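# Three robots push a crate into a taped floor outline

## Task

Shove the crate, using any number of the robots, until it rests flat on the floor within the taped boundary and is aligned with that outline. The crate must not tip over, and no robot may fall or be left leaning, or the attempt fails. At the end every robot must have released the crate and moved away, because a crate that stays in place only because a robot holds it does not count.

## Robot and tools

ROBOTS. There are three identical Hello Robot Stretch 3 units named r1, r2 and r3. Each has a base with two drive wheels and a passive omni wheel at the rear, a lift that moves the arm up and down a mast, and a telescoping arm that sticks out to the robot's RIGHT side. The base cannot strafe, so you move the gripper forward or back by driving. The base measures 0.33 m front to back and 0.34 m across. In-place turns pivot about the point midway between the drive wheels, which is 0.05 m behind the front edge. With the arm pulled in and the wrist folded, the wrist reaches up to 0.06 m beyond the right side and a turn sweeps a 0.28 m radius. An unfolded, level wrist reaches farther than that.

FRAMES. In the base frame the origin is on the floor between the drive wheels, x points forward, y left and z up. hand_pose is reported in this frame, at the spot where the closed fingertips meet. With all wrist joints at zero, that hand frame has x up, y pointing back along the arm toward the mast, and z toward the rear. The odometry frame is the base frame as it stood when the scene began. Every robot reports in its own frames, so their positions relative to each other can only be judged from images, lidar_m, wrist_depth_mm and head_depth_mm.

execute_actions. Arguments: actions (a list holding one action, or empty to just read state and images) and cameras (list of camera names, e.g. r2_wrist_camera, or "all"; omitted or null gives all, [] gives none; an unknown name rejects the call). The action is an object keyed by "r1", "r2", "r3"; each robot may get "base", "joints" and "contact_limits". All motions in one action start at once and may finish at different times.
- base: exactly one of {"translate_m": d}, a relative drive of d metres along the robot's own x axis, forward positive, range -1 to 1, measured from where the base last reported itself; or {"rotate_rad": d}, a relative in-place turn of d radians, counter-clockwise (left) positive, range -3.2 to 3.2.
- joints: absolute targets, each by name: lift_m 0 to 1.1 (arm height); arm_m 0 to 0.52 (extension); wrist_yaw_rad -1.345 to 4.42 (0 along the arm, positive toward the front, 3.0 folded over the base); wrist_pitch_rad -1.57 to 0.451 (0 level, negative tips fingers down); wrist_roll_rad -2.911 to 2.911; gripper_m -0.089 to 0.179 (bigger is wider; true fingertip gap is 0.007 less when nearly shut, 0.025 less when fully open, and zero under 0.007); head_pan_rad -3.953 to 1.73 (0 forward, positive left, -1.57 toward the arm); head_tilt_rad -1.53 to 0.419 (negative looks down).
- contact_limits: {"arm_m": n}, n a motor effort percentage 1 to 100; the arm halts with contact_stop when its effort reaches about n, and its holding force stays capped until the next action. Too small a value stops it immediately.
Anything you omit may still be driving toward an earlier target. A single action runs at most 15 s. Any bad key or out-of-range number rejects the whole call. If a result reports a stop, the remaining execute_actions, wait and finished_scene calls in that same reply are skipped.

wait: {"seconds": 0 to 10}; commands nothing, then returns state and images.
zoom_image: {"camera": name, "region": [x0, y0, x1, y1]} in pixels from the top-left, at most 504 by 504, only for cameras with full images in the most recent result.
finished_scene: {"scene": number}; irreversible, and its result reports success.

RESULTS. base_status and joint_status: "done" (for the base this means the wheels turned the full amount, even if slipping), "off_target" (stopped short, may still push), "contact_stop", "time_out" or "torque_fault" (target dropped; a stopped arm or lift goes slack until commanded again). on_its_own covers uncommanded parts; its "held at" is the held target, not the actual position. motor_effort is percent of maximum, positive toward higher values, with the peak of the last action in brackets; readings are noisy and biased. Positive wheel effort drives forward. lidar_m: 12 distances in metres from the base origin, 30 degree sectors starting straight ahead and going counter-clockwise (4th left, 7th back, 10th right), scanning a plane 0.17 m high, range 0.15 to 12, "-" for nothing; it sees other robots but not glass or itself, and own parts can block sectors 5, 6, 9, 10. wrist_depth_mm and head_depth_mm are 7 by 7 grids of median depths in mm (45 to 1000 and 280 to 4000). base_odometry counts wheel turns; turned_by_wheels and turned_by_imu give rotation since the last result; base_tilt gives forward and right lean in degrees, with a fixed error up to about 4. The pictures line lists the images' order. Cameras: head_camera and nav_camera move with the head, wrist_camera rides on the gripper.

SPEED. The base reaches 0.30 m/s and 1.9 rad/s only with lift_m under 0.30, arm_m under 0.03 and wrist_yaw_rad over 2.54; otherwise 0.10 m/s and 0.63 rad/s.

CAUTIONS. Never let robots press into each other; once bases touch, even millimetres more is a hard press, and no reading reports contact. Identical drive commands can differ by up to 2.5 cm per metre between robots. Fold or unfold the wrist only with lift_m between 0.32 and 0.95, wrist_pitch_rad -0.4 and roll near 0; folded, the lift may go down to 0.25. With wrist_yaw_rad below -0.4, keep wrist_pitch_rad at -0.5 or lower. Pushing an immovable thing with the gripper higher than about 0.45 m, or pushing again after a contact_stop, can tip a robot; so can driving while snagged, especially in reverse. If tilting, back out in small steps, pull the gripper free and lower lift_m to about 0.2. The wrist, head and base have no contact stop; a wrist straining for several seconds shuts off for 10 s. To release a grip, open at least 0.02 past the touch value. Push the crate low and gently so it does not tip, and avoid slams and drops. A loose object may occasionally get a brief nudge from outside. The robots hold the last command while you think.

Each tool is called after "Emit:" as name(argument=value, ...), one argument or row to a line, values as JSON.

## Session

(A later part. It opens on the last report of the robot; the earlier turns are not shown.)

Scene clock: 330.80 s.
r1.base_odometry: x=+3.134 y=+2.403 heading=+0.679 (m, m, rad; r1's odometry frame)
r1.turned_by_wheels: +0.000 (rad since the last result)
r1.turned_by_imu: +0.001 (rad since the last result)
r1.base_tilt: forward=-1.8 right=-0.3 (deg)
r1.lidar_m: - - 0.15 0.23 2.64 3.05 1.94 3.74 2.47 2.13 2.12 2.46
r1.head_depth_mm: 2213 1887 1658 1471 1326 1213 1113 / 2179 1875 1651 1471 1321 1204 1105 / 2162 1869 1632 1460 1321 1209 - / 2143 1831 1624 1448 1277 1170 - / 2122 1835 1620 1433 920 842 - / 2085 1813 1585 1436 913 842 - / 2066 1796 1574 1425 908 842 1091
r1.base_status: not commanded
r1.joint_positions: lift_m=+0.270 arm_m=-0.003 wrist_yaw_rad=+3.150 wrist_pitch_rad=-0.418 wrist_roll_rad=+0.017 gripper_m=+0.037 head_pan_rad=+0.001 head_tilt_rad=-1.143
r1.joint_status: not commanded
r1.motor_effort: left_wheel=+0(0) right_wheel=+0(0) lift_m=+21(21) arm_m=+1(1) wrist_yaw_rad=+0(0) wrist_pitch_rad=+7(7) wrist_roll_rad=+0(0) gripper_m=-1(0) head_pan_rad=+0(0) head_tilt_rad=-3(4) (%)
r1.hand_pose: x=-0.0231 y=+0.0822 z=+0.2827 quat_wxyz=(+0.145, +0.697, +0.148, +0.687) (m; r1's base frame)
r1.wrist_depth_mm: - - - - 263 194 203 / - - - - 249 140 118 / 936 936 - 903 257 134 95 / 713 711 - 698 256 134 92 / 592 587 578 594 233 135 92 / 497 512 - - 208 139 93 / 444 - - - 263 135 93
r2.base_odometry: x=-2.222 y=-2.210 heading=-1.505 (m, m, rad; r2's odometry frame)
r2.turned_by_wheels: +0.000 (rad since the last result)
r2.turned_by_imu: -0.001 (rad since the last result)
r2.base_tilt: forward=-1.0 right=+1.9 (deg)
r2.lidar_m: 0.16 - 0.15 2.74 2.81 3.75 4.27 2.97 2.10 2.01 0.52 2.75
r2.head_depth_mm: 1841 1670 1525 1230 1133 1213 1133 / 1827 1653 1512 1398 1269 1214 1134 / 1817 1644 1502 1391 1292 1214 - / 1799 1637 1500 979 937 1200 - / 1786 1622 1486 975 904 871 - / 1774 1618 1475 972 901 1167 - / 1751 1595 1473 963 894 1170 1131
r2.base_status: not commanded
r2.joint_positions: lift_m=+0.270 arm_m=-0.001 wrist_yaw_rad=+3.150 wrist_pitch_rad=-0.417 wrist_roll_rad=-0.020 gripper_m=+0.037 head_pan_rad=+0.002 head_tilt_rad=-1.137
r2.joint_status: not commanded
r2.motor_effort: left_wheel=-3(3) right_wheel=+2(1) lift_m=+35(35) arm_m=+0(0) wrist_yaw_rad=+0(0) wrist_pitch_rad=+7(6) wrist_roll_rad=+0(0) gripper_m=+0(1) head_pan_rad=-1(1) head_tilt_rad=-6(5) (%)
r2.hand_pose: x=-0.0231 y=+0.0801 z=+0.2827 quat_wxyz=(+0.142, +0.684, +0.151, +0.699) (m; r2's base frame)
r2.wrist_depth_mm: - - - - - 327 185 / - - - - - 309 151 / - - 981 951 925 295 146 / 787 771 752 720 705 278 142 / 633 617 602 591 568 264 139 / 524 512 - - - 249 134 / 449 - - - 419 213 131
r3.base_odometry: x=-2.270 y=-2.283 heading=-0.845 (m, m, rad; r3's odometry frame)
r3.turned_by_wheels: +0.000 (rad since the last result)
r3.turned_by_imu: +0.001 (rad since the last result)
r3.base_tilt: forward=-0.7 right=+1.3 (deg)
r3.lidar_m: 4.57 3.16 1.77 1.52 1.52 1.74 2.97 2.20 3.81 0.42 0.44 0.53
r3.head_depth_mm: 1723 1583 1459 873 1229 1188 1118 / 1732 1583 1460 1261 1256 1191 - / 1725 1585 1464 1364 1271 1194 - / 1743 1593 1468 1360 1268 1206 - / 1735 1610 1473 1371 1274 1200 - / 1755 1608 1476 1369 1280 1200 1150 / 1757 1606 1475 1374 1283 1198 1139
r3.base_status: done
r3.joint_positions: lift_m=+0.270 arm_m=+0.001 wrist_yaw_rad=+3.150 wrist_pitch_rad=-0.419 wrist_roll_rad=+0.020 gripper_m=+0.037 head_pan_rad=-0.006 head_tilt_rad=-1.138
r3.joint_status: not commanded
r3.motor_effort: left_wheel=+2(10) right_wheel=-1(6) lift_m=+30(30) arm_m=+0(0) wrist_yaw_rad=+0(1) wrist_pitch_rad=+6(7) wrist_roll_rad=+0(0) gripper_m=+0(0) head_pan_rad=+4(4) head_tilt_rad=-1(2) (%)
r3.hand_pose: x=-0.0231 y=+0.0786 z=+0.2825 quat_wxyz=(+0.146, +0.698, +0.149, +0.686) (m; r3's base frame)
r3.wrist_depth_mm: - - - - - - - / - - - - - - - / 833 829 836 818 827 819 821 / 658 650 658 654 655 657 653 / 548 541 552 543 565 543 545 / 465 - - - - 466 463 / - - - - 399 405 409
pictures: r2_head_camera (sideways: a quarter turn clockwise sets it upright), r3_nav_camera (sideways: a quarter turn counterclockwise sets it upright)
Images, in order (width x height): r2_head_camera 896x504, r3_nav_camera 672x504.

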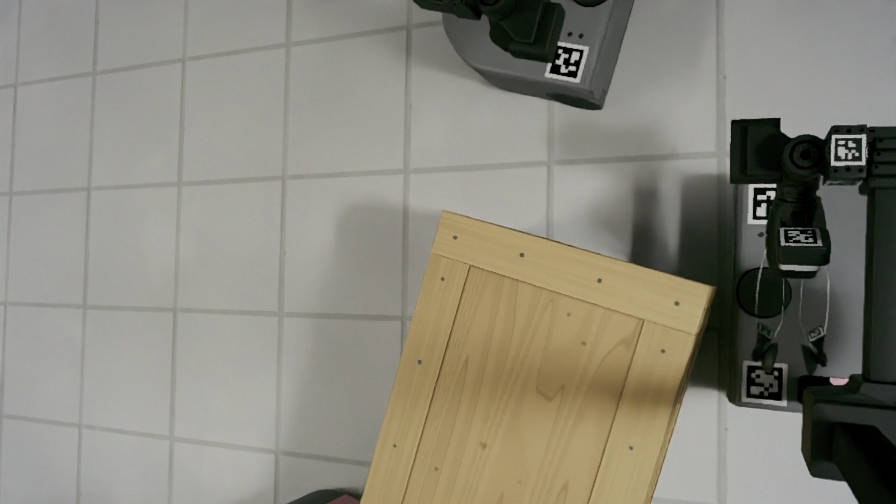

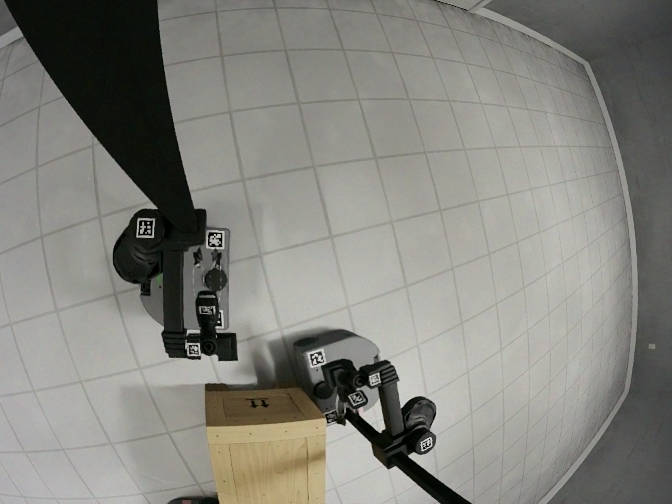

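Emit:
execute_actions(
  actions=[
    {"r3":{"base":{"rotate_rad":-1.6}}},
  ],
  cameras=[],
)

Emit:
execute_actions(
  actions=[
    {"r3":{"base":{"translate_m":0.33}}},
  ],
  cameras=["r3_head_camera","r2_head_camera"],
)

Scene clock: 335.33 s.
r1.base_odometry: x=+3.134 y=+2.403 heading=+0.679 (m, m, rad; r1's odometry frame)
r1.turned_by_wheels: +0.000 (rad since the last result)
r1.turned_by_imu: +0.001 (rad since the last result)
r1.base_tilt: forward=-1.9 right=-0.4 (deg)
r1.lidar_m: - - 0.15 0.23 2.64 3.07 1.95 3.74 2.48 2.13 2.13 2.45
r1.head_depth_mm: 2181 1892 1661 1462 1343 1219 1105 / 2159 1868 1643 1463 1326 1205 1109 / 2147 1859 1636 1462 1315 1210 - / 2116 1853 1628 1447 1276 1174 - / 2122 1812 1605 1439 918 843 - / 2090 1808 1585 1433 914 844 - / 2092 1816 1589 1419 910 840 1093
r1.base_status: not commanded
r1.joint_positions: lift_m=+0.270 arm_m=-0.003 wrist_yaw_rad=+3.150 wrist_pitch_rad=-0.418 wrist_roll_rad=+0.017 gripper_m=+0.037 head_pan_rad=+0.001 head_tilt_rad=-1.143
r1.joint_status: not commanded
r1.motor_effort: left_wheel=+0(0) right_wheel=+0(0) lift_m=+21(22) arm_m=+0(1) wrist_yaw_rad=+0(1) wrist_pitch_rad=+7(7) wrist_roll_rad=+0(0) gripper_m=+0(1) head_pan_rad=+0(0) head_tilt_rad=-3(4) (%)
r1.hand_pose: x=-0.0231 y=+0.0822 z=+0.2827 quat_wxyz=(+0.145, +0.697, +0.148, +0.687) (m; r1's base frame)
r1.wrist_depth_mm: - - - - 261 194 201 / - - - - 247 140 117 / 924 902 - 868 254 134 95 / 690 704 - 704 258 134 92 / 595 578 593 585 231 136 92 / 496 517 - - 211 139 93 / 446 - - - 264 136 93
r2.base_odometry: x=-2.222 y=-2.210 heading=-1.505 (m, m, rad; r2's odometry frame)
r2.turned_by_wheels: +0.000 (rad since the last result)
r2.turned_by_imu: -0.001 (rad since the last result)
r2.base_tilt: forward=-1.2 right=+1.8 (deg)
r2.lidar_m: 0.16 - 0.15 2.73 2.81 3.73 4.26 2.97 2.10 0.51 0.51 2.74
r2.head_depth_mm: 1850 1665 1526 1405 1273 1190 1138 / 1832 1650 1513 1396 1298 1215 1131 / 1817 1641 1512 1389 1288 1219 - / 1804 1634 1496 979 940 1193 - / 1790 1625 1488 973 905 869 - / 1769 1604 1486 969 904 1159 - / 1767 1601 1470 964 899 1171 1128
r2.base_status: not commanded
r2.joint_positions: lift_m=+0.270 arm_m=-0.001 wrist_yaw_rad=+3.150 wrist_pitch_rad=-0.417 wrist_roll_rad=-0.020 gripper_m=+0.037 head_pan_rad=+0.002 head_tilt_rad=-1.137
r2.joint_status: not commanded
r2.motor_effort: left_wheel=-3(3) right_wheel=+1(1) lift_m=+35(35) arm_m=+0(1) wrist_yaw_rad=+0(1) wrist_pitch_rad=+7(6) wrist_roll_rad=+0(0) gripper_m=+0(1) head_pan_rad=-1(1) head_tilt_rad=-6(5) (%)
r2.hand_pose: x=-0.0231 y=+0.0801 z=+0.2827 quat_wxyz=(+0.142, +0.684, +0.151, +0.699) (m; r2's base frame)
r2.wrist_depth_mm: - - - - - 327 185 / - - - - - 309 151 / - - 995 959 919 295 146 / 781 759 750 731 704 279 142 / 627 616 598 587 570 264 139 / 521 519 - - - 248 134 / 444 - - - 415 212 130
r3.base_odometry: x=-2.270 y=-2.283 heading=-2.445 (m, m, rad; r3's odometry frame)
r3.turned_by_wheels: -1.600 (rad since the last result)
r3.turned_by_imu: -1.569 (rad since the last result)
r3.base_tilt: forward=-0.7 right=+1.3 (deg)
r3.lidar_m: 0.42 0.43 0.53 4.59 3.27 1.80 1.52 1.52 1.72 2.85 2.20 3.82
r3.head_depth_mm: 1658 1564 1459 1351 1256 1185 1117 / 1117 1445 1456 1366 1265 1199 - / 1467 1423 1454 1346 1272 1199 - / 1233 1132 1041 1016 1265 1206 - / 1239 1138 1048 1026 1275 1207 - / 1262 1141 1049 1028 1265 1199 1159 / 1764 1623 1477 1170 1129 1206 1142
r3.base_status: done
r3.joint_positions: lift_m=+0.270 arm_m=+0.001 wrist_yaw_rad=+3.150 wrist_pitch_rad=-0.419 wrist_roll_rad=+0.020 gripper_m=+0.037 head_pan_rad=-0.006 head_tilt_rad=-1.138
r3.joint_status: not commanded
r3.motor_effort: left_wheel=+2(11) right_wheel=-2(10) lift_m=+31(30) arm_m=-1(1) wrist_yaw_rad=+0(0) wrist_pitch_rad=+6(6) wrist_roll_rad=+0(0) gripper_m=+0(1) head_pan_rad=+4(4) head_tilt_rad=-2(3) (%)
r3.hand_pose: x=-0.0231 y=+0.0785 z=+0.2825 quat_wxyz=(+0.146, +0.698, +0.149, +0.686) (m; r3's base frame)
r3.wrist_depth_mm: - - - - - - - / - - - - - - - / 824 827 834 819 821 530 506 / 665 656 654 651 651 483 437 / 540 548 547 544 566 510 485 / 465 - - - - 465 463 / - - - - 399 405 405
pictures: none
No camera images: the call's "cameras" was empty. Leave "cameras" out to get every camera's image.

Scene clock: 338.17 s.
r1.base_odometry: x=+3.134 y=+2.403 heading=+0.679 (m, m, rad; r1's odometry frame)
r1.turned_by_wheels: +0.000 (rad since the last result)
r1.turned_by_imu: +0.001 (rad since the last result)
r1.base_tilt: forward=-2.0 right=-0.4 (deg)
r1.lidar_m: - - 0.15 0.23 2.64 3.04 1.94 3.74 2.48 2.13 2.12 2.45
r1.head_depth_mm: 2202 1884 1648 1472 1338 1214 1110 / 2147 1860 1647 1459 1321 1207 1107 / 2130 1865 1633 1451 1321 1211 - / 2097 1841 1609 1440 1277 1170 - / 2111 1820 1615 1439 920 845 - / 2085 1801 1589 1432 912 843 - / 2086 1798 1589 1428 915 839 1096
r1.base_status: not commanded
r1.joint_positions: lift_m=+0.270 arm_m=-0.003 wrist_yaw_rad=+3.150 wrist_pitch_rad=-0.418 wrist_roll_rad=+0.017 gripper_m=+0.037 head_pan_rad=+0.001 head_tilt_rad=-1.143
r1.joint_status: not commanded
r1.motor_effort: left_wheel=+1(0) right_wheel=+0(0) lift_m=+22(22) arm_m=+1(1) wrist_yaw_rad=+1(1) wrist_pitch_rad=+7(7) wrist_roll_rad=+0(0) gripper_m=+0(2) head_pan_rad=+0(1) head_tilt_rad=-3(3) (%)
r1.hand_pose: x=-0.0231 y=+0.0822 z=+0.2827 quat_wxyz=(+0.145, +0.697, +0.148, +0.687) (m; r1's base frame)
r1.wrist_depth_mm: - - - - 264 195 205 / - - - 866 248 140 118 / 883 898 - 851 253 134 95 / 708 702 - 685 258 135 92 / 585 585 594 581 230 135 93 / 496 514 - - 209 139 93 / 444 - - - 264 135 93
r2.base_odometry: x=-2.222 y=-2.210 heading=-1.505 (m, m, rad; r2's odometry frame)
r2.turned_by_wheels: +0.000 (rad since the last result)
r2.turned_by_imu: -0.001 (rad since the last result)
r2.base_tilt: forward=-1.1 right=+1.9 (deg)
r2.lidar_m: 0.16 - 0.15 2.73 2.81 3.72 4.27 2.97 2.10 2.01 0.28 0.27
r2.head_depth_mm: 1843 1675 1524 862 734 1211 1140 / 1819 1652 1520 1000 762 1198 1132 / 1802 1644 1505 1364 1118 1206 - / 1805 1627 1498 980 940 1199 - / 1785 1625 1485 973 906 866 - / 1767 1612 1476 972 902 1165 - / 1765 1604 1466 965 893 1171 1123
r2.base_status: not commanded
r2.joint_positions: lift_m=+0.270 arm_m=-0.001 wrist_yaw_rad=+3.150 wrist_pitch_rad=-0.417 wrist_roll_rad=-0.020 gripper_m=+0.037 head_pan_rad=+0.002 head_tilt_rad=-1.137
r2.joint_status: not commanded
r2.motor_effort: left_wheel=-3(3) right_wheel=+1(1) lift_m=+35(35) arm_m=+0(1) wrist_yaw_rad=+0(0) wrist_pitch_rad=+6(6) wrist_roll_rad=+0(0) gripper_m=+0(0) head_pan_rad=-1(1) head_tilt_rad=-5(6) (%)
r2.hand_pose: x=-0.0231 y=+0.0801 z=+0.2827 quat_wxyz=(+0.142, +0.684, +0.151, +0.699) (m; r2's base frame)
r2.wrist_depth_mm: - - - - - 329 185 / - - - - - 311 151 / - - 994 962 911 294 146 / 803 765 749 728 710 278 142 / 625 616 600 590 567 263 139 / 518 519 - - - 249 134 / 444 - - - 417 212 130
r3.base_odometry: x=-2.523 y=-2.495 heading=-2.445 (m, m, rad; r3's odometry frame)
r3.turned_by_wheels: +0.000 (rad since the last result)
r3.turned_by_imu: +0.001 (rad since the last result)
r3.base_tilt: forward=-0.7 right=+1.2 (deg)
r3.lidar_m: - - 0.15 0.32 3.92 2.17 1.83 1.83 2.08 2.10 2.09 4.12
r3.head_depth_mm: 1703 939 1421 1355 1262 1185 1118 / 1063 957 1291 1354 1267 1197 - / 1690 1343 1294 1347 1261 1190 - / 1738 1128 1043 973 908 870 - / 1734 1132 1045 971 903 877 - / 1751 1140 1046 977 908 1166 1153 / 1770 1605 1469 1336 915 1035 1104
r3.base_status: done
r3.joint_positions: lift_m=+0.270 arm_m=+0.001 wrist_yaw_rad=+3.150 wrist_pitch_rad=-0.419 wrist_roll_rad=+0.020 gripper_m=+0.037 head_pan_rad=-0.006 head_tilt_rad=-1.138
r3.joint_status: not commanded
r3.motor_effort: left_wheel=+2(10) right_wheel=-1(7) lift_m=+31(30) arm_m=+0(0) wrist_yaw_rad=+0(1) wrist_pitch_rad=+6(6) wrist_roll_rad=+0(1) gripper_m=-1(1) head_pan_rad=+4(3) head_tilt_rad=-1(2) (%)
r3.hand_pose: x=-0.0231 y=+0.0785 z=+0.2825 quat_wxyz=(+0.146, +0.698, +0.149, +0.686) (m; r3's base frame)
r3.wrist_depth_mm: - - - - - 213 154 / - - - - 642 212 137 / 820 815 822 501 451 211 137 / 664 653 659 446 442 212 136 / 546 543 552 501 338 210 137 / 467 - - - - 207 137 / - - - - 397 192 137
pictures: r2_head_camera (sideways: a quarter turn clockwise sets it upright), r3_head_camera (sideways: a quarter turn clockwise sets it upright)
Images, in order (width x height): r2_head_camera 896x504, r3_head_camera 896x504.

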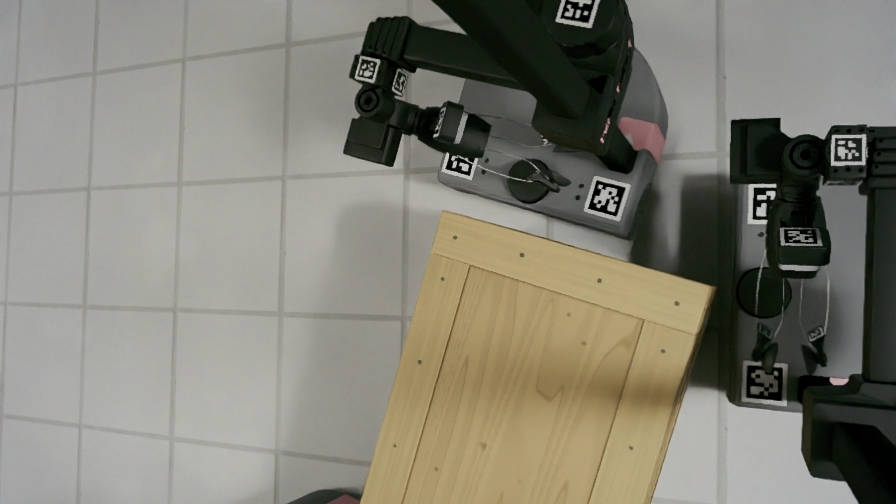

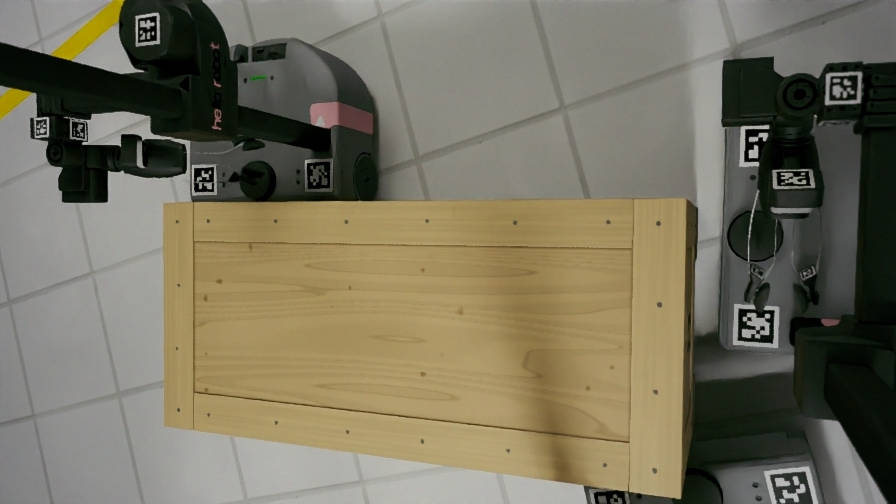

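Emit:
execute_actions(
  actions=[
    {"r3":{"base":{"translate_m":0.035}},"r2":{"base":{"translate_m":0.012}},"r1":{"base":{"translate_m":0.004}}},
  ],
  cameras=[],
)

Emit:
execute_actions(
  actions=[
    {"r3":{"base":{"translate_m":0.12}},"r2":{"base":{"translate_m":0.1}},"r1":{"base":{"translate_m":0.12}}},
  ],
  cameras=["r2_head_camera"],
)

Scene clock: 342.13 s.
r1.base_odometry: x=+3.137 y=+2.406 heading=+0.679 (m, m, rad; r1's odometry frame)
r1.turned_by_wheels: +0.000 (rad since the last result)
r1.turned_by_imu: +0.001 (rad since the last result)
r1.base_tilt: forward=-1.9 right=-0.4 (deg)
r1.lidar_m: - - 0.15 0.21 2.64 3.02 1.95 3.74 2.48 2.12 2.13 2.44
r1.head_depth_mm: 2205 1883 1654 1469 1329 1206 1108 / 2174 1881 1632 1462 1328 1209 1104 / 2135 1853 1635 1450 1313 1203 - / 2126 1837 1613 1448 1276 1172 - / 2107 1828 1606 1433 920 844 - / 2094 1796 1600 1435 912 847 - / 2089 1789 1600 1417 911 843 1094
r1.base_status: done
r1.joint_positions: lift_m=+0.270 arm_m=-0.003 wrist_yaw_rad=+3.150 wrist_pitch_rad=-0.418 wrist_roll_rad=+0.017 gripper_m=+0.037 head_pan_rad=+0.001 head_tilt_rad=-1.143
r1.joint_status: not commanded
r1.motor_effort: left_wheel=+1(7) right_wheel=+0(7) lift_m=+22(21) arm_m=+1(1) wrist_yaw_rad=-1(1) wrist_pitch_rad=+7(7) wrist_roll_rad=+0(0) gripper_m=+0(0) head_pan_rad=+0(0) head_tilt_rad=-4(3) (%)
r1.hand_pose: x=-0.0231 y=+0.0822 z=+0.2827 quat_wxyz=(+0.145, +0.697, +0.148, +0.687) (m; r1's base frame)
r1.wrist_depth_mm: - - - - 261 193 204 / - - - 866 233 135 118 / 881 939 - 884 242 127 91 / 721 721 - 668 244 127 87 / 592 585 590 584 220 128 88 / 494 512 - - 199 132 88 / 449 - - - 253 128 88
r2.base_odometry: x=-2.221 y=-2.222 heading=-1.505 (m, m, rad; r2's odometry frame)
r2.turned_by_wheels: +0.000 (rad since the last result)
r2.turned_by_imu: -0.001 (rad since the last result)
r2.base_tilt: forward=-1.1 right=+1.8 (deg)
r2.lidar_m: 0.15 - 0.15 2.74 2.81 3.72 4.27 2.96 2.10 2.00 2.06 0.25
r2.head_depth_mm: 1844 1663 1525 452 741 1215 1137 / 1828 1660 1507 918 745 1198 1136 / 1823 1651 1506 1181 1105 1201 - / 1802 1632 1497 980 937 1193 - / 1782 1614 1488 974 909 863 - / 1770 1608 1474 971 899 1155 - / 1763 1603 1472 969 897 1160 1124
r2.base_status: done
r2.joint_positions: lift_m=+0.270 arm_m=-0.001 wrist_yaw_rad=+3.150 wrist_pitch_rad=-0.417 wrist_roll_rad=-0.020 gripper_m=+0.037 head_pan_rad=+0.002 head_tilt_rad=-1.137
r2.joint_status: not commanded
r2.motor_effort: left_wheel=-3(15) right_wheel=+1(7) lift_m=+34(34) arm_m=+0(0) wrist_yaw_rad=+0(0) wrist_pitch_rad=+6(6) wrist_roll_rad=+0(0) gripper_m=+0(0) head_pan_rad=-1(1) head_tilt_rad=-6(5) (%)
r2.hand_pose: x=-0.0231 y=+0.0801 z=+0.2827 quat_wxyz=(+0.142, +0.684, +0.151, +0.699) (m; r2's base frame)
r2.wrist_depth_mm: - - - - - 281 179 / - - - - - 263 129 / - - 978 953 882 254 125 / 789 771 751 724 700 239 122 / 624 614 607 585 576 226 118 / 523 519 - - - 214 115 / 444 - - - 412 182 112
r3.base_odometry: x=-2.550 y=-2.517 heading=-2.445 (m, m, rad; r3's odometry frame)
r3.turned_by_wheels: +0.000 (rad since the last result)
r3.turned_by_imu: +0.000 (rad since the last result)
r3.base_tilt: forward=-0.7 right=+1.3 (deg)
r3.lidar_m: - - 0.15 0.20 3.98 2.21 1.87 1.86 2.12 2.08 2.08 4.63
r3.head_depth_mm: 1677 935 1420 1349 1263 1181 1121 / 1062 937 1279 1353 1263 1200 - / 1724 1348 1273 1342 1255 1186 - / 1734 1132 1040 968 901 862 - / 1737 1131 1050 975 907 864 - / 1761 1136 1047 975 908 876 1153 / 1759 1608 1469 1324 920 877 1012
r3.base_status: done
r3.joint_positions: lift_m=+0.270 arm_m=+0.001 wrist_yaw_rad=+3.150 wrist_pitch_rad=-0.419 wrist_roll_rad=+0.020 gripper_m=+0.037 head_pan_rad=-0.006 head_tilt_rad=-1.138
r3.joint_status: not commanded
r3.motor_effort: left_wheel=+2(10) right_wheel=-1(8) lift_m=+31(31) arm_m=+0(0) wrist_yaw_rad=+0(0) wrist_pitch_rad=+6(7) wrist_roll_rad=+0(0) gripper_m=-1(0) head_pan_rad=+4(4) head_tilt_rad=-2(2) (%)
r3.hand_pose: x=-0.0231 y=+0.0785 z=+0.2825 quat_wxyz=(+0.146, +0.698, +0.149, +0.686) (m; r3's base frame)
r3.wrist_depth_mm: - - - 373 320 166 146 / - - - - 315 144 101 / 825 831 846 503 317 143 94 / 662 653 661 439 310 142 93 / 541 545 555 497 232 144 93 / 463 - - - - 143 92 / - - - - 237 133 92
pictures: none
No camera images: the call's "cameras" was empty. Leave "cameras" out to get every camera's image.

Scene clock: 344.57 s.
r1.base_odometry: x=+3.230 y=+2.481 heading=+0.680 (m, m, rad; r1's odometry frame)
r1.turned_by_wheels: +0.001 (rad since the last result)
r1.turned_by_imu: +0.074 (rad since the last result)
r1.base_tilt: forward=-2.0 right=-0.3 (deg)
r1.lidar_m: - - 0.15 0.21 2.67 1.99 1.98 3.79 2.36 2.11 2.11 -
r1.head_depth_mm: 2194 1883 1653 1473 1326 1215 1113 / 2185 1889 1643 1464 1328 1210 1106 / 2170 1861 1636 1464 1321 1201 - / 2149 1860 1627 1448 949 869 - / 2089 1811 1616 1440 919 844 - / 2099 1820 1601 1430 914 843 - / 2086 1803 1591 1420 913 839 1088
r1.base_status: translate_m off_target (by the wheels' count: +0.1196 of +0.1200)
r1.joint_positions: lift_m=+0.270 arm_m=-0.003 wrist_yaw_rad=+3.150 wrist_pitch_rad=-0.418 wrist_roll_rad=+0.017 gripper_m=+0.037 head_pan_rad=+0.001 head_tilt_rad=-1.142
r1.joint_status: not commanded
r1.on_its_own: left_wheel is at rest, and its effort (+46) is outside its rest range (-18 to +18); right_wheel is at rest, and its effort (+38) is outside its rest range (-18 to +18)
r1.motor_effort: left_wheel=+46(64) right_wheel=+38(82) lift_m=+21(22) arm_m=+0(0) wrist_yaw_rad=+0(2) wrist_pitch_rad=+7(8) wrist_roll_rad=+0(0) gripper_m=+1(0) head_pan_rad=+0(0) head_tilt_rad=-2(3) (%)
r1.hand_pose: x=-0.0231 y=+0.0822 z=+0.2827 quat_wxyz=(+0.145, +0.697, +0.149, +0.687) (m; r1's base frame)
r1.wrist_depth_mm: - - - - 262 194 202 / - - - 802 233 134 118 / 900 930 - 869 239 126 91 / 713 711 - 684 243 127 87 / 586 573 588 595 218 127 87 / 497 508 - - 196 132 87 / 445 - - - 249 127 88
r2.base_odometry: x=-2.215 y=-2.322 heading=-1.504 (m, m, rad; r2's odometry frame)
r2.turned_by_wheels: +0.001 (rad since the last result)
r2.turned_by_imu: -0.161 (rad since the last result)
r2.base_tilt: forward=-1.2 right=+1.9 (deg)
r2.lidar_m: 0.33 - 0.15 0.21 2.75 3.33 4.33 3.61 2.21 2.00 2.01 0.23
r2.head_depth_mm: 1838 1660 329 836 1264 1217 1139 / 1821 1649 1505 480 764 1213 1134 / 1808 1633 1502 947 775 1211 - / 1795 1620 1496 1170 1113 1212 - / 1785 1613 1478 972 905 852 - / 1760 1604 1475 967 902 858 - / 1746 1591 1461 962 898 861 1123
r2.base_status: translate_m off_target (by the wheels' count: +0.0998 of +0.1000)
r2.joint_positions: lift_m=+0.270 arm_m=-0.001 wrist_yaw_rad=+3.150 wrist_pitch_rad=-0.417 wrist_roll_rad=-0.020 gripper_m=+0.037 head_pan_rad=+0.002 head_tilt_rad=-1.141
r2.joint_status: not commanded
r2.on_its_own: left_wheel is at rest, and its effort (+65) is outside its rest range (-18 to +18)
r2.motor_effort: left_wheel=+65(100) right_wheel=+6(37) lift_m=+34(36) arm_m=+0(0) wrist_yaw_rad=+0(1) wrist_pitch_rad=+6(8) wrist_roll_rad=+0(0) gripper_m=+0(0) head_pan_rad=-1(2) head_tilt_rad=-5(6) (%)
r2.hand_pose: x=-0.0231 y=+0.0800 z=+0.2827 quat_wxyz=(+0.143, +0.684, +0.151, +0.699) (m; r2's base frame)
r2.wrist_depth_mm: - - - - 302 193 185 / - - - - 306 137 108 / - - 990 970 317 138 89 / 798 765 740 721 323 139 89 / 634 619 600 589 241 143 89 / 523 514 - - - 141 90 / 447 - - - 245 131 90
r3.base_odometry: x=-2.642 y=-2.594 heading=-2.445 (m, m, rad; r3's odometry frame)
r3.turned_by_wheels: +0.000 (rad since the last result)
r3.turned_by_imu: +0.087 (rad since the last result)
r3.base_tilt: forward=-0.7 right=+1.2 (deg)
r3.lidar_m: - - 0.15 0.20 3.44 2.12 1.88 1.89 2.25 2.06 4.05 -
r3.head_depth_mm: 734 916 1368 1360 1269 1184 1108 / 1740 977 1266 1348 1272 1198 - / 1736 1362 1245 1340 1247 1173 - / 1746 1136 1046 972 903 856 - / 1747 1130 1049 975 910 861 - / 1757 1570 1054 976 910 874 1147 / 1751 1620 1482 1364 934 954 1016
r3.base_status: translate_m off_target (by the wheels' count: +0.1197 of +0.1200)
r3.joint_positions: lift_m=+0.270 arm_m=+0.001 wrist_yaw_rad=+3.150 wrist_pitch_rad=-0.418 wrist_roll_rad=+0.020 gripper_m=+0.037 head_pan_rad=-0.004 head_tilt_rad=-1.134
r3.joint_status: not commanded
r3.on_its_own: left_wheel is at rest, and its effort (+45) is outside its rest range (-18 to +18); right_wheel is at rest, and its effort (+49) is outside its rest range (-18 to +18)
r3.motor_effort: left_wheel=+45(53) right_wheel=+49(76) lift_m=+31(30) arm_m=+0(1) wrist_yaw_rad=+0(0) wrist_pitch_rad=+6(7) wrist_roll_rad=+0(0) gripper_m=-1(1) head_pan_rad=+2(4) head_tilt_rad=-4(3) (%)
r3.hand_pose: x=-0.0230 y=+0.0786 z=+0.2826 quat_wxyz=(+0.146, +0.698, +0.148, +0.686) (m; r3's base frame)
r3.wrist_depth_mm: - - - - 338 166 147 / - - - - 312 139 99 / 826 822 830 503 307 137 88 / 655 644 660 437 302 135 88 / 547 544 542 486 222 136 87 / 461 - - - - 136 87 / - - - - 243 125 86
pictures: r2_head_camera (sideways: a quarter turn clockwise sets it upright)
Images, in order (width x height): r2_head_camera 896x504.

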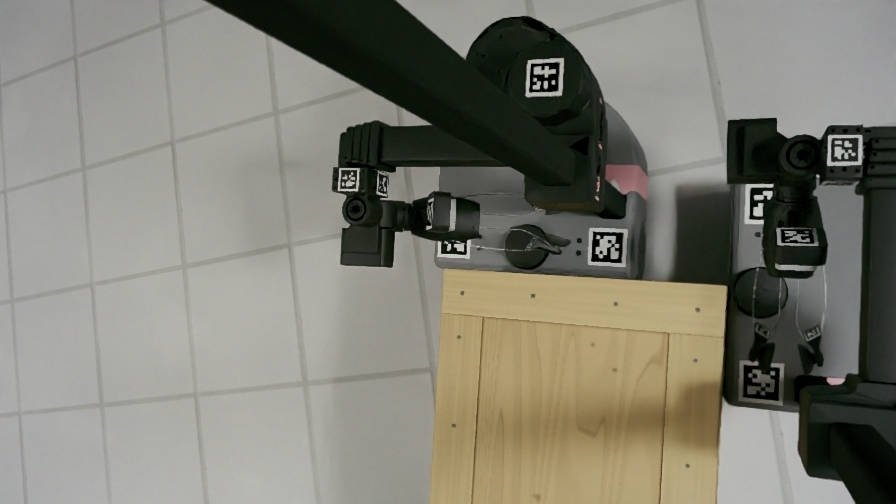

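Emit:
execute_actions(
  actions=[
    {"r3":{"base":{"translate_m":0.13}},"r2":{"base":{"translate_m":0.12}},"r1":{"base":{"translate_m":0.13}}},
  ],
  cameras=["r2_head_camera","r1_head_camera"],
)

Scene clock: 348.73 s.
r1.base_odometry: x=+3.330 y=+2.563 heading=+0.681 (m, m, rad; r1's odometry frame)
r1.turned_by_wheels: +0.001 (rad since the last result)
r1.turned_by_imu: +0.047 (rad since the last result)
r1.base_tilt: forward=-2.0 right=-0.4 (deg)
r1.lidar_m: - - 0.15 0.21 2.69 1.99 2.00 3.55 2.29 2.09 2.11 -
r1.head_depth_mm: 2199 1863 1657 1470 1335 1205 1110 / 2193 1861 1641 1469 1333 1204 1104 / 2150 1853 1633 1454 1313 1210 - / 2129 1838 1628 1446 951 863 - / 2120 1830 1606 1440 922 847 - / 2092 1826 1597 1431 916 846 - / 2075 1796 1597 1419 913 844 1088
r1.base_status: translate_m off_target (by the wheels' count: +0.1297 of +0.1300)
r1.joint_positions: lift_m=+0.270 arm_m=-0.003 wrist_yaw_rad=+3.150 wrist_pitch_rad=-0.418 wrist_roll_rad=+0.017 gripper_m=+0.037 head_pan_rad=+0.001 head_tilt_rad=-1.142
r1.joint_status: not commanded
r1.on_its_own: left_wheel is at rest, and its effort (+41) is outside its rest range (-18 to +18); right_wheel is at rest, and its effort (+33) is outside its rest range (-18 to +18)
r1.motor_effort: left_wheel=+41(65) right_wheel=+33(50) lift_m=+21(21) arm_m=+0(1) wrist_yaw_rad=-1(0) wrist_pitch_rad=+7(7) wrist_roll_rad=+0(0) gripper_m=+1(1) head_pan_rad=+0(0) head_tilt_rad=-3(3) (%)
r1.hand_pose: x=-0.0231 y=+0.0822 z=+0.2827 quat_wxyz=(+0.145, +0.697, +0.149, +0.687) (m; r1's base frame)
r1.wrist_depth_mm: - - - - 261 196 205 / - - - 827 231 134 119 / 890 950 - 861 240 126 90 / 706 707 - 671 242 126 87 / 586 573 581 581 220 127 87 / 494 512 - - 195 131 87 / 439 - - - 250 128 88
r2.base_odometry: x=-2.207 y=-2.441 heading=-1.503 (m, m, rad; r2's odometry frame)
r2.turned_by_wheels: +0.001 (rad since the last result)
r2.turned_by_imu: +0.046 (rad since the last result)
r2.base_tilt: forward=-1.2 right=+1.9 (deg)
r2.lidar_m: 0.33 - 0.15 0.21 2.77 3.41 4.33 3.36 2.18 2.00 2.01 0.23
r2.head_depth_mm: 1827 1658 328 435 1260 1214 1139 / 1819 1643 1502 485 753 1212 1134 / 1800 1640 1504 1174 766 1212 - / 1787 1628 1488 1167 1104 1202 - / 1780 1616 1481 969 903 854 - / 1765 1610 1478 960 902 857 - / 1751 1587 1469 960 898 862 1128
r2.base_status: translate_m off_target (by the wheels' count: +0.1198 of +0.1200)
r2.joint_positions: lift_m=+0.270 arm_m=-0.001 wrist_yaw_rad=+3.150 wrist_pitch_rad=-0.418 wrist_roll_rad=-0.020 gripper_m=+0.037 head_pan_rad=+0.002 head_tilt_rad=-1.142
r2.joint_status: not commanded
r2.on_its_own: left_wheel is at rest, and its effort (+61) is outside its rest range (-18 to +18)
r2.motor_effort: left_wheel=+61(100) right_wheel=+10(47) lift_m=+34(35) arm_m=-1(0) wrist_yaw_rad=+0(1) wrist_pitch_rad=+7(7) wrist_roll_rad=+0(0) gripper_m=+0(0) head_pan_rad=-1(0) head_tilt_rad=-4(3) (%)
r2.hand_pose: x=-0.0230 y=+0.0800 z=+0.2826 quat_wxyz=(+0.143, +0.684, +0.151, +0.699) (m; r2's base frame)
r2.wrist_depth_mm: - - - - 301 192 184 / - - - - 305 137 108 / - - - 946 317 138 89 / 779 768 750 719 323 139 89 / 632 610 601 588 241 144 90 / 521 518 - - - 143 90 / 446 - - - 247 131 90
r3.base_odometry: x=-2.741 y=-2.677 heading=-2.444 (m, m, rad; r3's odometry frame)
r3.turned_by_wheels: +0.000 (rad since the last result)
r3.turned_by_imu: +0.045 (rad since the last result)
r3.base_tilt: forward=-0.7 right=+1.2 (deg)
r3.lidar_m: - - 0.15 0.20 3.27 2.08 1.89 1.91 2.33 2.03 4.02 -
r3.head_depth_mm: 740 905 1326 1358 1265 1190 1114 / 1734 1067 1257 1339 1265 1196 - / 1732 1343 1258 1331 1250 1179 - / 1732 1132 1051 970 908 855 - / 1748 1139 1055 971 906 865 - / 1771 1595 1055 979 910 876 1150 / 1761 1611 1490 1369 957 959 1017
r3.base_status: translate_m off_target (by the wheels' count: +0.1296 of +0.1300)
r3.joint_positions: lift_m=+0.270 arm_m=+0.001 wrist_yaw_rad=+3.150 wrist_pitch_rad=-0.418 wrist_roll_rad=+0.020 gripper_m=+0.037 head_pan_rad=-0.004 head_tilt_rad=-1.134
r3.joint_status: not commanded
r3.on_its_own: left_wheel is at rest, and its effort (+49) is outside its rest range (-18 to +18); right_wheel is at rest, and its effort (+54) is outside its rest range (-18 to +18)
r3.motor_effort: left_wheel=+49(53) right_wheel=+54(66) lift_m=+31(30) arm_m=+0(0) wrist_yaw_rad=+0(0) wrist_pitch_rad=+6(6) wrist_roll_rad=+0(0) gripper_m=-1(0) head_pan_rad=+2(3) head_tilt_rad=-3(4) (%)
r3.hand_pose: x=-0.0231 y=+0.0786 z=+0.2826 quat_wxyz=(+0.146, +0.698, +0.148, +0.686) (m; r3's base frame)
r3.wrist_depth_mm: - - - - 336 167 147 / - - - - 311 138 99 / 830 823 822 500 308 137 89 / 657 660 655 435 302 135 88 / 544 542 550 484 223 136 87 / 463 - - - - 136 87 / - - - - 243 125 86
pictures: r1_head_camera (sideways: a quarter turn clockwise sets it upright), r2_head_camera (sideways: a quarter turn clockwise sets it upright)
Images, in order (width x height): r1_head_camera 896x504, r2_head_camera 896x504.

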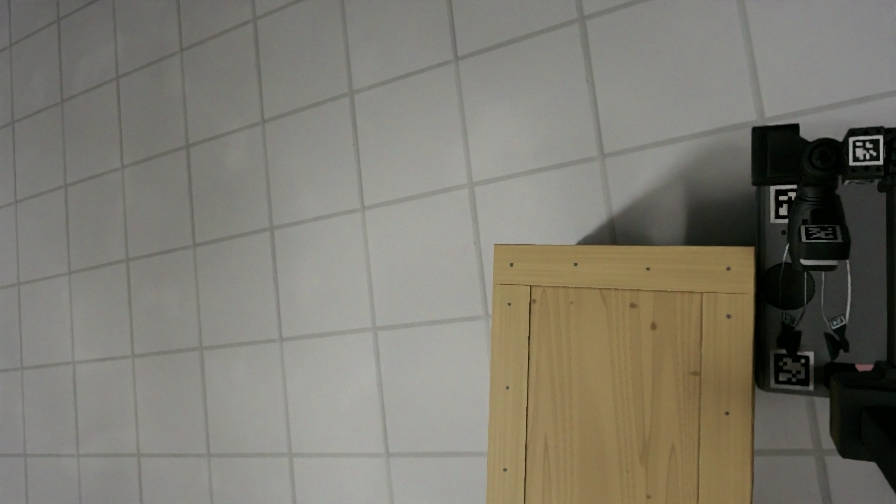

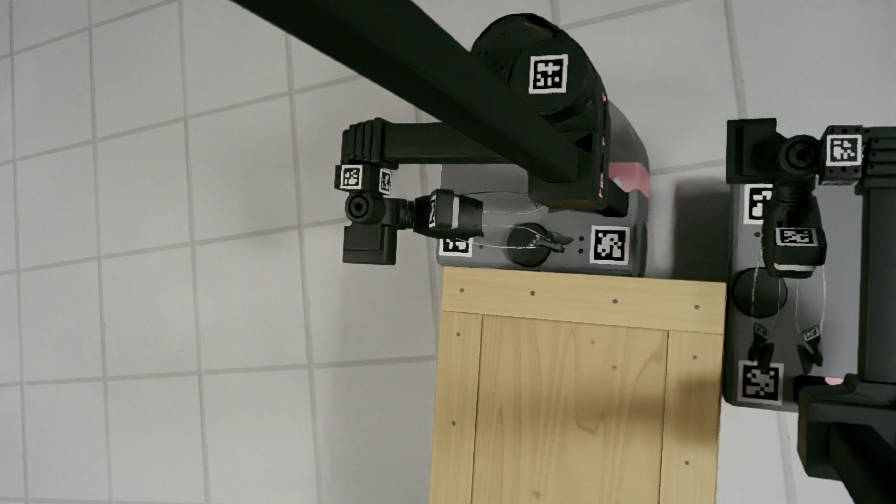

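Emit:
execute_actions(
  actions=[
    {"r3":{"base":{"translate_m":0.5}},"r2":{"base":{"translate_m":0.5}},"r1":{"base":{"translate_m":0.5}}},
  ],
  cameras=["r2_head_camera","r1_head_camera"],
)

Scene clock: 354.40 s.
r1.base_odometry: x=+3.718 y=+2.878 heading=+0.682 (m, m, rad; r1's odometry frame)
r1.turned_by_wheels: +0.001 (rad since the last result)
r1.turned_by_imu: +0.199 (rad since the last result)
r1.base_tilt: forward=-1.9 right=-0.4 (deg)
r1.lidar_m: - - 0.15 0.21 2.86 2.05 3.83 2.78 2.10 2.04 2.15 -
r1.head_depth_mm: 2215 1880 1659 1478 1326 1210 1112 / 2194 1876 1647 1468 1324 1207 1105 / 2147 1860 1633 1450 1318 1206 - / 2130 1839 1627 1446 934 855 - / 2126 1835 1619 1430 920 846 - / 2097 1819 1604 1422 914 843 - / 2085 1811 1588 1417 913 841 1089
r1.base_status: translate_m off_target (by the wheels' count: +0.4996 of +0.5000)
r1.joint_positions: lift_m=+0.270 arm_m=-0.003 wrist_yaw_rad=+3.150 wrist_pitch_rad=-0.418 wrist_roll_rad=+0.017 gripper_m=+0.037 head_pan_rad=+0.001 head_tilt_rad=-1.142
r1.joint_status: not commanded
r1.on_its_own: left_wheel is at rest, and its effort (+47) is outside its rest range (-18 to +18); right_wheel is at rest, and its effort (+34) is outside its rest range (-18 to +18)
r1.motor_effort: left_wheel=+47(65) right_wheel=+34(80) lift_m=+21(22) arm_m=+1(1) wrist_yaw_rad=+1(1) wrist_pitch_rad=+7(7) wrist_roll_rad=+0(0) gripper_m=+1(0) head_pan_rad=+0(1) head_tilt_rad=-4(2) (%)
r1.hand_pose: x=-0.0232 y=+0.0822 z=+0.2827 quat_wxyz=(+0.145, +0.697, +0.149, +0.687) (m; r1's base frame)
r1.wrist_depth_mm: - - - - 257 196 205 / - - - 797 232 134 118 / 948 898 - 838 240 126 91 / 717 699 - 688 242 127 87 / 590 592 584 599 218 128 87 / 501 511 - - 198 132 88 / 444 - - - 250 128 88
r2.base_odometry: x=-2.172 y=-2.940 heading=-1.503 (m, m, rad; r2's odometry frame)
r2.turned_by_wheels: +0.001 (rad since the last result)
r2.turned_by_imu: +0.199 (rad since the last result)
r2.base_tilt: forward=-1.3 right=+1.8 (deg)
r2.lidar_m: - - 0.15 0.21 2.92 4.13 4.44 2.66 2.03 1.98 2.09 0.21
r2.head_depth_mm: 1828 1657 1527 362 813 1215 1137 / 1821 1654 1507 874 654 1211 1134 / 1800 1633 1499 954 782 1193 - / 1787 1620 1494 981 1102 1188 - / 1772 1624 1488 976 903 853 - / 1761 1604 1475 967 904 861 - / 1748 1596 1462 964 899 858 1129
r2.base_status: translate_m off_target (by the wheels' count: +0.4998 of +0.5000)
r2.joint_positions: lift_m=+0.270 arm_m=-0.001 wrist_yaw_rad=+3.150 wrist_pitch_rad=-0.417 wrist_roll_rad=-0.020 gripper_m=+0.037 head_pan_rad=+0.002 head_tilt_rad=-1.141
r2.joint_status: not commanded
r2.on_its_own: left_wheel is at rest, and its effort (+60) is outside its rest range (-18 to +18)
r2.motor_effort: left_wheel=+60(100) right_wheel=+12(65) lift_m=+33(35) arm_m=+0(0) wrist_yaw_rad=+1(2) wrist_pitch_rad=+6(8) wrist_roll_rad=+0(0) gripper_m=+0(0) head_pan_rad=-1(2) head_tilt_rad=-4(3) (%)
r2.hand_pose: x=-0.0231 y=+0.0801 z=+0.2828 quat_wxyz=(+0.142, +0.684, +0.151, +0.699) (m; r2's base frame)
r2.wrist_depth_mm: - - - - 300 193 185 / - - - - 305 137 108 / - - - 958 316 138 89 / 789 767 756 726 322 139 89 / 625 612 604 585 241 143 90 / 521 517 - - - 145 90 / 446 - - - 246 132 90
r3.base_odometry: x=-3.124 y=-2.998 heading=-2.444 (m, m, rad; r3's odometry frame)
r3.turned_by_wheels: +0.001 (rad since the last result)
r3.turned_by_imu: +0.195 (rad since the last result)
r3.base_tilt: forward=-0.7 right=+1.2 (deg)
r3.lidar_m: - - 0.15 0.20 2.62 1.99 1.93 2.02 2.84 1.96 4.13 -
r3.head_depth_mm: 1710 886 1259 1353 1268 1188 1116 / 1741 1136 1240 1334 1259 1200 - / 1733 1351 1055 981 910 861 - / 1739 1138 1049 968 906 854 - / 1745 1143 1054 975 907 865 - / 1768 1614 1074 973 909 878 1131 / 1766 1608 1485 1382 1280 1026 1006
r3.base_status: translate_m off_target (by the wheels' count: +0.4997 of +0.5000)
r3.joint_positions: lift_m=+0.270 arm_m=+0.001 wrist_yaw_rad=+3.150 wrist_pitch_rad=-0.418 wrist_roll_rad=+0.020 gripper_m=+0.037 head_pan_rad=-0.003 head_tilt_rad=-1.133
r3.joint_status: not commanded
r3.on_its_own: left_wheel is at rest, and its effort (+41) is outside its rest range (-18 to +18); right_wheel is at rest, and its effort (+35) is outside its rest range (-18 to +18)
r3.motor_effort: left_wheel=+41(58) right_wheel=+35(76) lift_m=+30(31) arm_m=+0(0) wrist_yaw_rad=+0(0) wrist_pitch_rad=+6(6) wrist_roll_rad=+0(0) gripper_m=+0(1) head_pan_rad=+2(2) head_tilt_rad=-4(5) (%)
r3.hand_pose: x=-0.0231 y=+0.0786 z=+0.2826 quat_wxyz=(+0.146, +0.698, +0.148, +0.686) (m; r3's base frame)
r3.wrist_depth_mm: - - - 338 310 167 147 / - - - - - 138 99 / 823 815 826 505 304 136 89 / 657 654 658 406 300 135 88 / 544 545 551 440 223 136 87 / 467 - - - - 135 87 / - - - - 243 125 86
pictures: r1_head_camera (sideways: a quarter turn clockwise sets it upright), r2_head_camera (sideways: a quarter turn clockwise sets it upright)
Images, in order (width x height): r1_head_camera 896x504, r2_head_camera 896x504.

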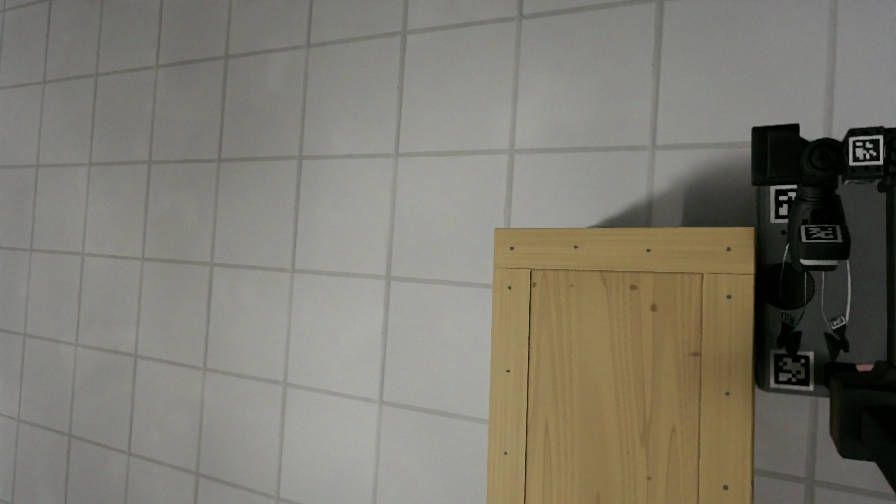

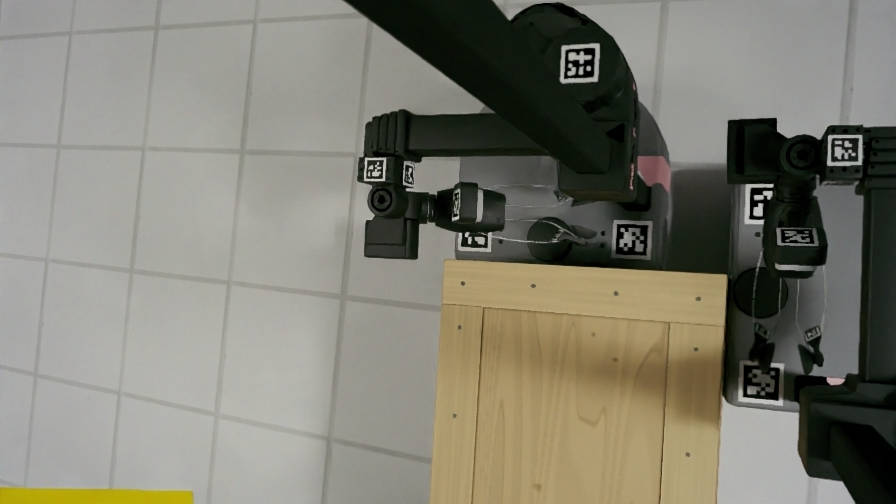

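Emit:
execute_actions(
  actions=[
    {"r3":{"base":{"translate_m":0.5}},"r2":{"base":{"translate_m":0.5}},"r1":{"base":{"translate_m":0.5}}},
  ],
  cameras=["r2_head_camera","r1_head_camera"],
)

Scene clock: 359.97 s.
r1.base_odometry: x=+4.105 y=+3.194 heading=+0.683 (m, m, rad; r1's odometry frame)
r1.turned_by_wheels: +0.001 (rad since the last result)
r1.turned_by_imu: +0.093 (rad since the last result)
r1.base_tilt: forward=-2.1 right=-0.4 (deg)
r1.lidar_m: - - 0.15 0.21 2.98 2.08 3.85 2.55 2.04 2.03 2.20 -
r1.head_depth_mm: 2183 1882 1652 1466 1333 1216 1110 / 2187 1854 1641 1472 1331 1207 1109 / 2169 1847 1642 1456 1313 1202 - / 2110 1847 1623 1438 926 847 - / 2133 1837 1608 1438 920 844 - / 2103 1811 1590 1428 915 846 - / 2078 1797 1584 1421 904 841 1094
r1.base_status: translate_m off_target (by the wheels' count: +0.4998 of +0.5000)
r1.joint_positions: lift_m=+0.270 arm_m=-0.003 wrist_yaw_rad=+3.150 wrist_pitch_rad=-0.417 wrist_roll_rad=+0.017 gripper_m=+0.037 head_pan_rad=+0.001 head_tilt_rad=-1.142
r1.joint_status: not commanded
r1.on_its_own: left_wheel is at rest, and its effort (+37) is outside its rest range (-18 to +18)
r1.motor_effort: left_wheel=+37(65) right_wheel=+9(55) lift_m=+21(22) arm_m=+1(0) wrist_yaw_rad=-1(0) wrist_pitch_rad=+7(7) wrist_roll_rad=+0(0) gripper_m=+0(1) head_pan_rad=+0(1) head_tilt_rad=-5(3) (%)
r1.hand_pose: x=-0.0232 y=+0.0822 z=+0.2828 quat_wxyz=(+0.145, +0.697, +0.149, +0.687) (m; r1's base frame)
r1.wrist_depth_mm: - - - - 258 194 205 / - - - 826 232 134 118 / 915 936 - 850 240 127 91 / 708 701 - 690 244 127 87 / 581 584 579 592 218 128 87 / 492 517 - - 198 131 88 / 443 - - - 250 129 88
r2.base_odometry: x=-2.136 y=-3.438 heading=-1.502 (m, m, rad; r2's odometry frame)
r2.turned_by_wheels: +0.001 (rad since the last result)
r2.turned_by_imu: +0.092 (rad since the last result)
r2.base_tilt: forward=-1.2 right=+1.7 (deg)
r2.lidar_m: - - 0.15 0.21 3.00 4.51 4.47 2.47 1.99 1.98 0.21 0.20
r2.head_depth_mm: 1839 1655 1524 382 716 1218 1134 / 1805 1648 1507 879 597 1203 1135 / 1799 1632 1505 949 989 1188 - / 1775 1623 1498 978 1087 1077 - / 1775 1608 1476 971 909 854 - / 1760 1602 1472 965 901 857 - / 1747 1590 1466 962 893 863 1126
r2.base_status: translate_m off_target (by the wheels' count: +0.4998 of +0.5000)
r2.joint_positions: lift_m=+0.270 arm_m=-0.001 wrist_yaw_rad=+3.150 wrist_pitch_rad=-0.417 wrist_roll_rad=-0.020 gripper_m=+0.037 head_pan_rad=+0.002 head_tilt_rad=-1.141
r2.joint_status: not commanded
r2.on_its_own: left_wheel is at rest, and its effort (+48) is outside its rest range (-18 to +18)
r2.motor_effort: left_wheel=+48(100) right_wheel=+11(61) lift_m=+35(36) arm_m=+0(0) wrist_yaw_rad=+0(2) wrist_pitch_rad=+6(8) wrist_roll_rad=+0(0) gripper_m=+0(0) head_pan_rad=-1(1) head_tilt_rad=-4(4) (%)
r2.hand_pose: x=-0.0231 y=+0.0801 z=+0.2827 quat_wxyz=(+0.142, +0.684, +0.151, +0.699) (m; r2's base frame)
r2.wrist_depth_mm: - - - - 299 193 184 / - - - - 306 137 108 / - - 985 962 317 138 89 / 793 769 745 719 323 139 89 / 629 622 600 586 242 144 90 / 518 522 - - - 145 90 / 446 - - - 247 132 91
r3.base_odometry: x=-3.507 y=-3.320 heading=-2.443 (m, m, rad; r3's odometry frame)
r3.turned_by_wheels: +0.001 (rad since the last result)
r3.turned_by_imu: +0.090 (rad since the last result)
r3.base_tilt: forward=-0.8 right=+1.3 (deg)
r3.lidar_m: - - 0.15 0.20 2.44 1.97 1.95 2.12 1.96 1.92 4.22 -
r3.head_depth_mm: 1733 890 1246 1345 1260 1185 1112 / 1738 1139 1253 1334 1268 1195 - / 1757 1132 1042 971 899 853 - / 1749 1137 1050 971 905 853 - / 1741 1143 1053 978 910 864 - / 1753 1608 1083 980 912 873 1137 / 1771 1619 1486 1382 1285 1022 997
r3.base_status: translate_m off_target (by the wheels' count: +0.4998 of +0.5000)
r3.joint_positions: lift_m=+0.270 arm_m=+0.001 wrist_yaw_rad=+3.150 wrist_pitch_rad=-0.418 wrist_roll_rad=+0.020 gripper_m=+0.037 head_pan_rad=-0.003 head_tilt_rad=-1.133
r3.joint_status: not commanded
r3.on_its_own: left_wheel is at rest, and its effort (+44) is outside its rest range (-18 to +18)
r3.motor_effort: left_wheel=+44(58) right_wheel=+9(80) lift_m=+31(30) arm_m=+0(0) wrist_yaw_rad=+0(1) wrist_pitch_rad=+6(6) wrist_roll_rad=+0(0) gripper_m=-1(0) head_pan_rad=+2(2) head_tilt_rad=-4(4) (%)
r3.hand_pose: x=-0.0231 y=+0.0787 z=+0.2827 quat_wxyz=(+0.146, +0.698, +0.148, +0.686) (m; r3's base frame)
r3.wrist_depth_mm: - - - 321 297 167 147 / - - - - - 138 99 / 825 838 837 504 302 137 89 / 651 647 657 400 296 135 88 / 544 541 552 417 224 136 87 / 463 - - - - 136 87 / - - - - 242 126 86
pictures: r1_head_camera (sideways: a quarter turn clockwise sets it upright), r2_head_camera (sideways: a quarter turn clockwise sets it upright)
Images, in order (width x height): r1_head_camera 896x504, r2_head_camera 896x504.

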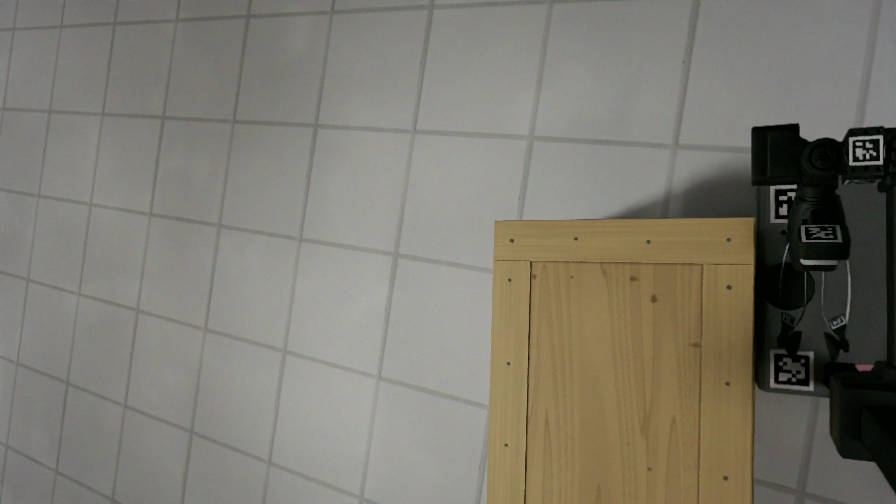

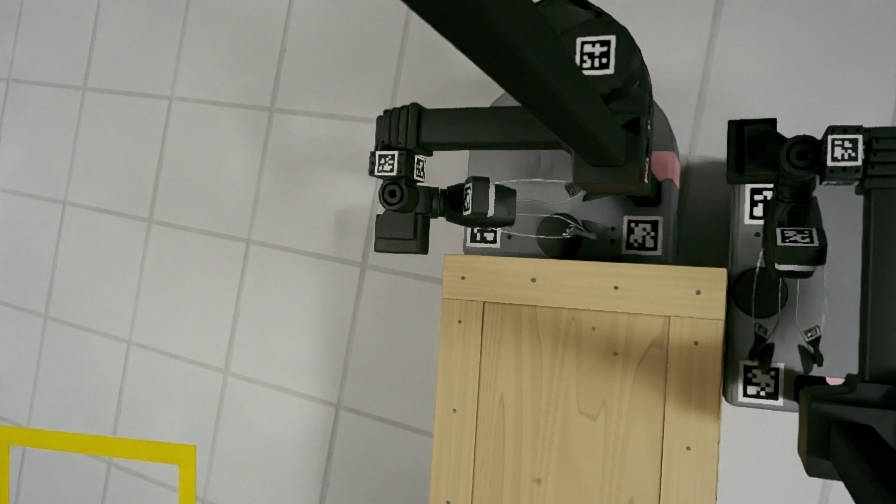

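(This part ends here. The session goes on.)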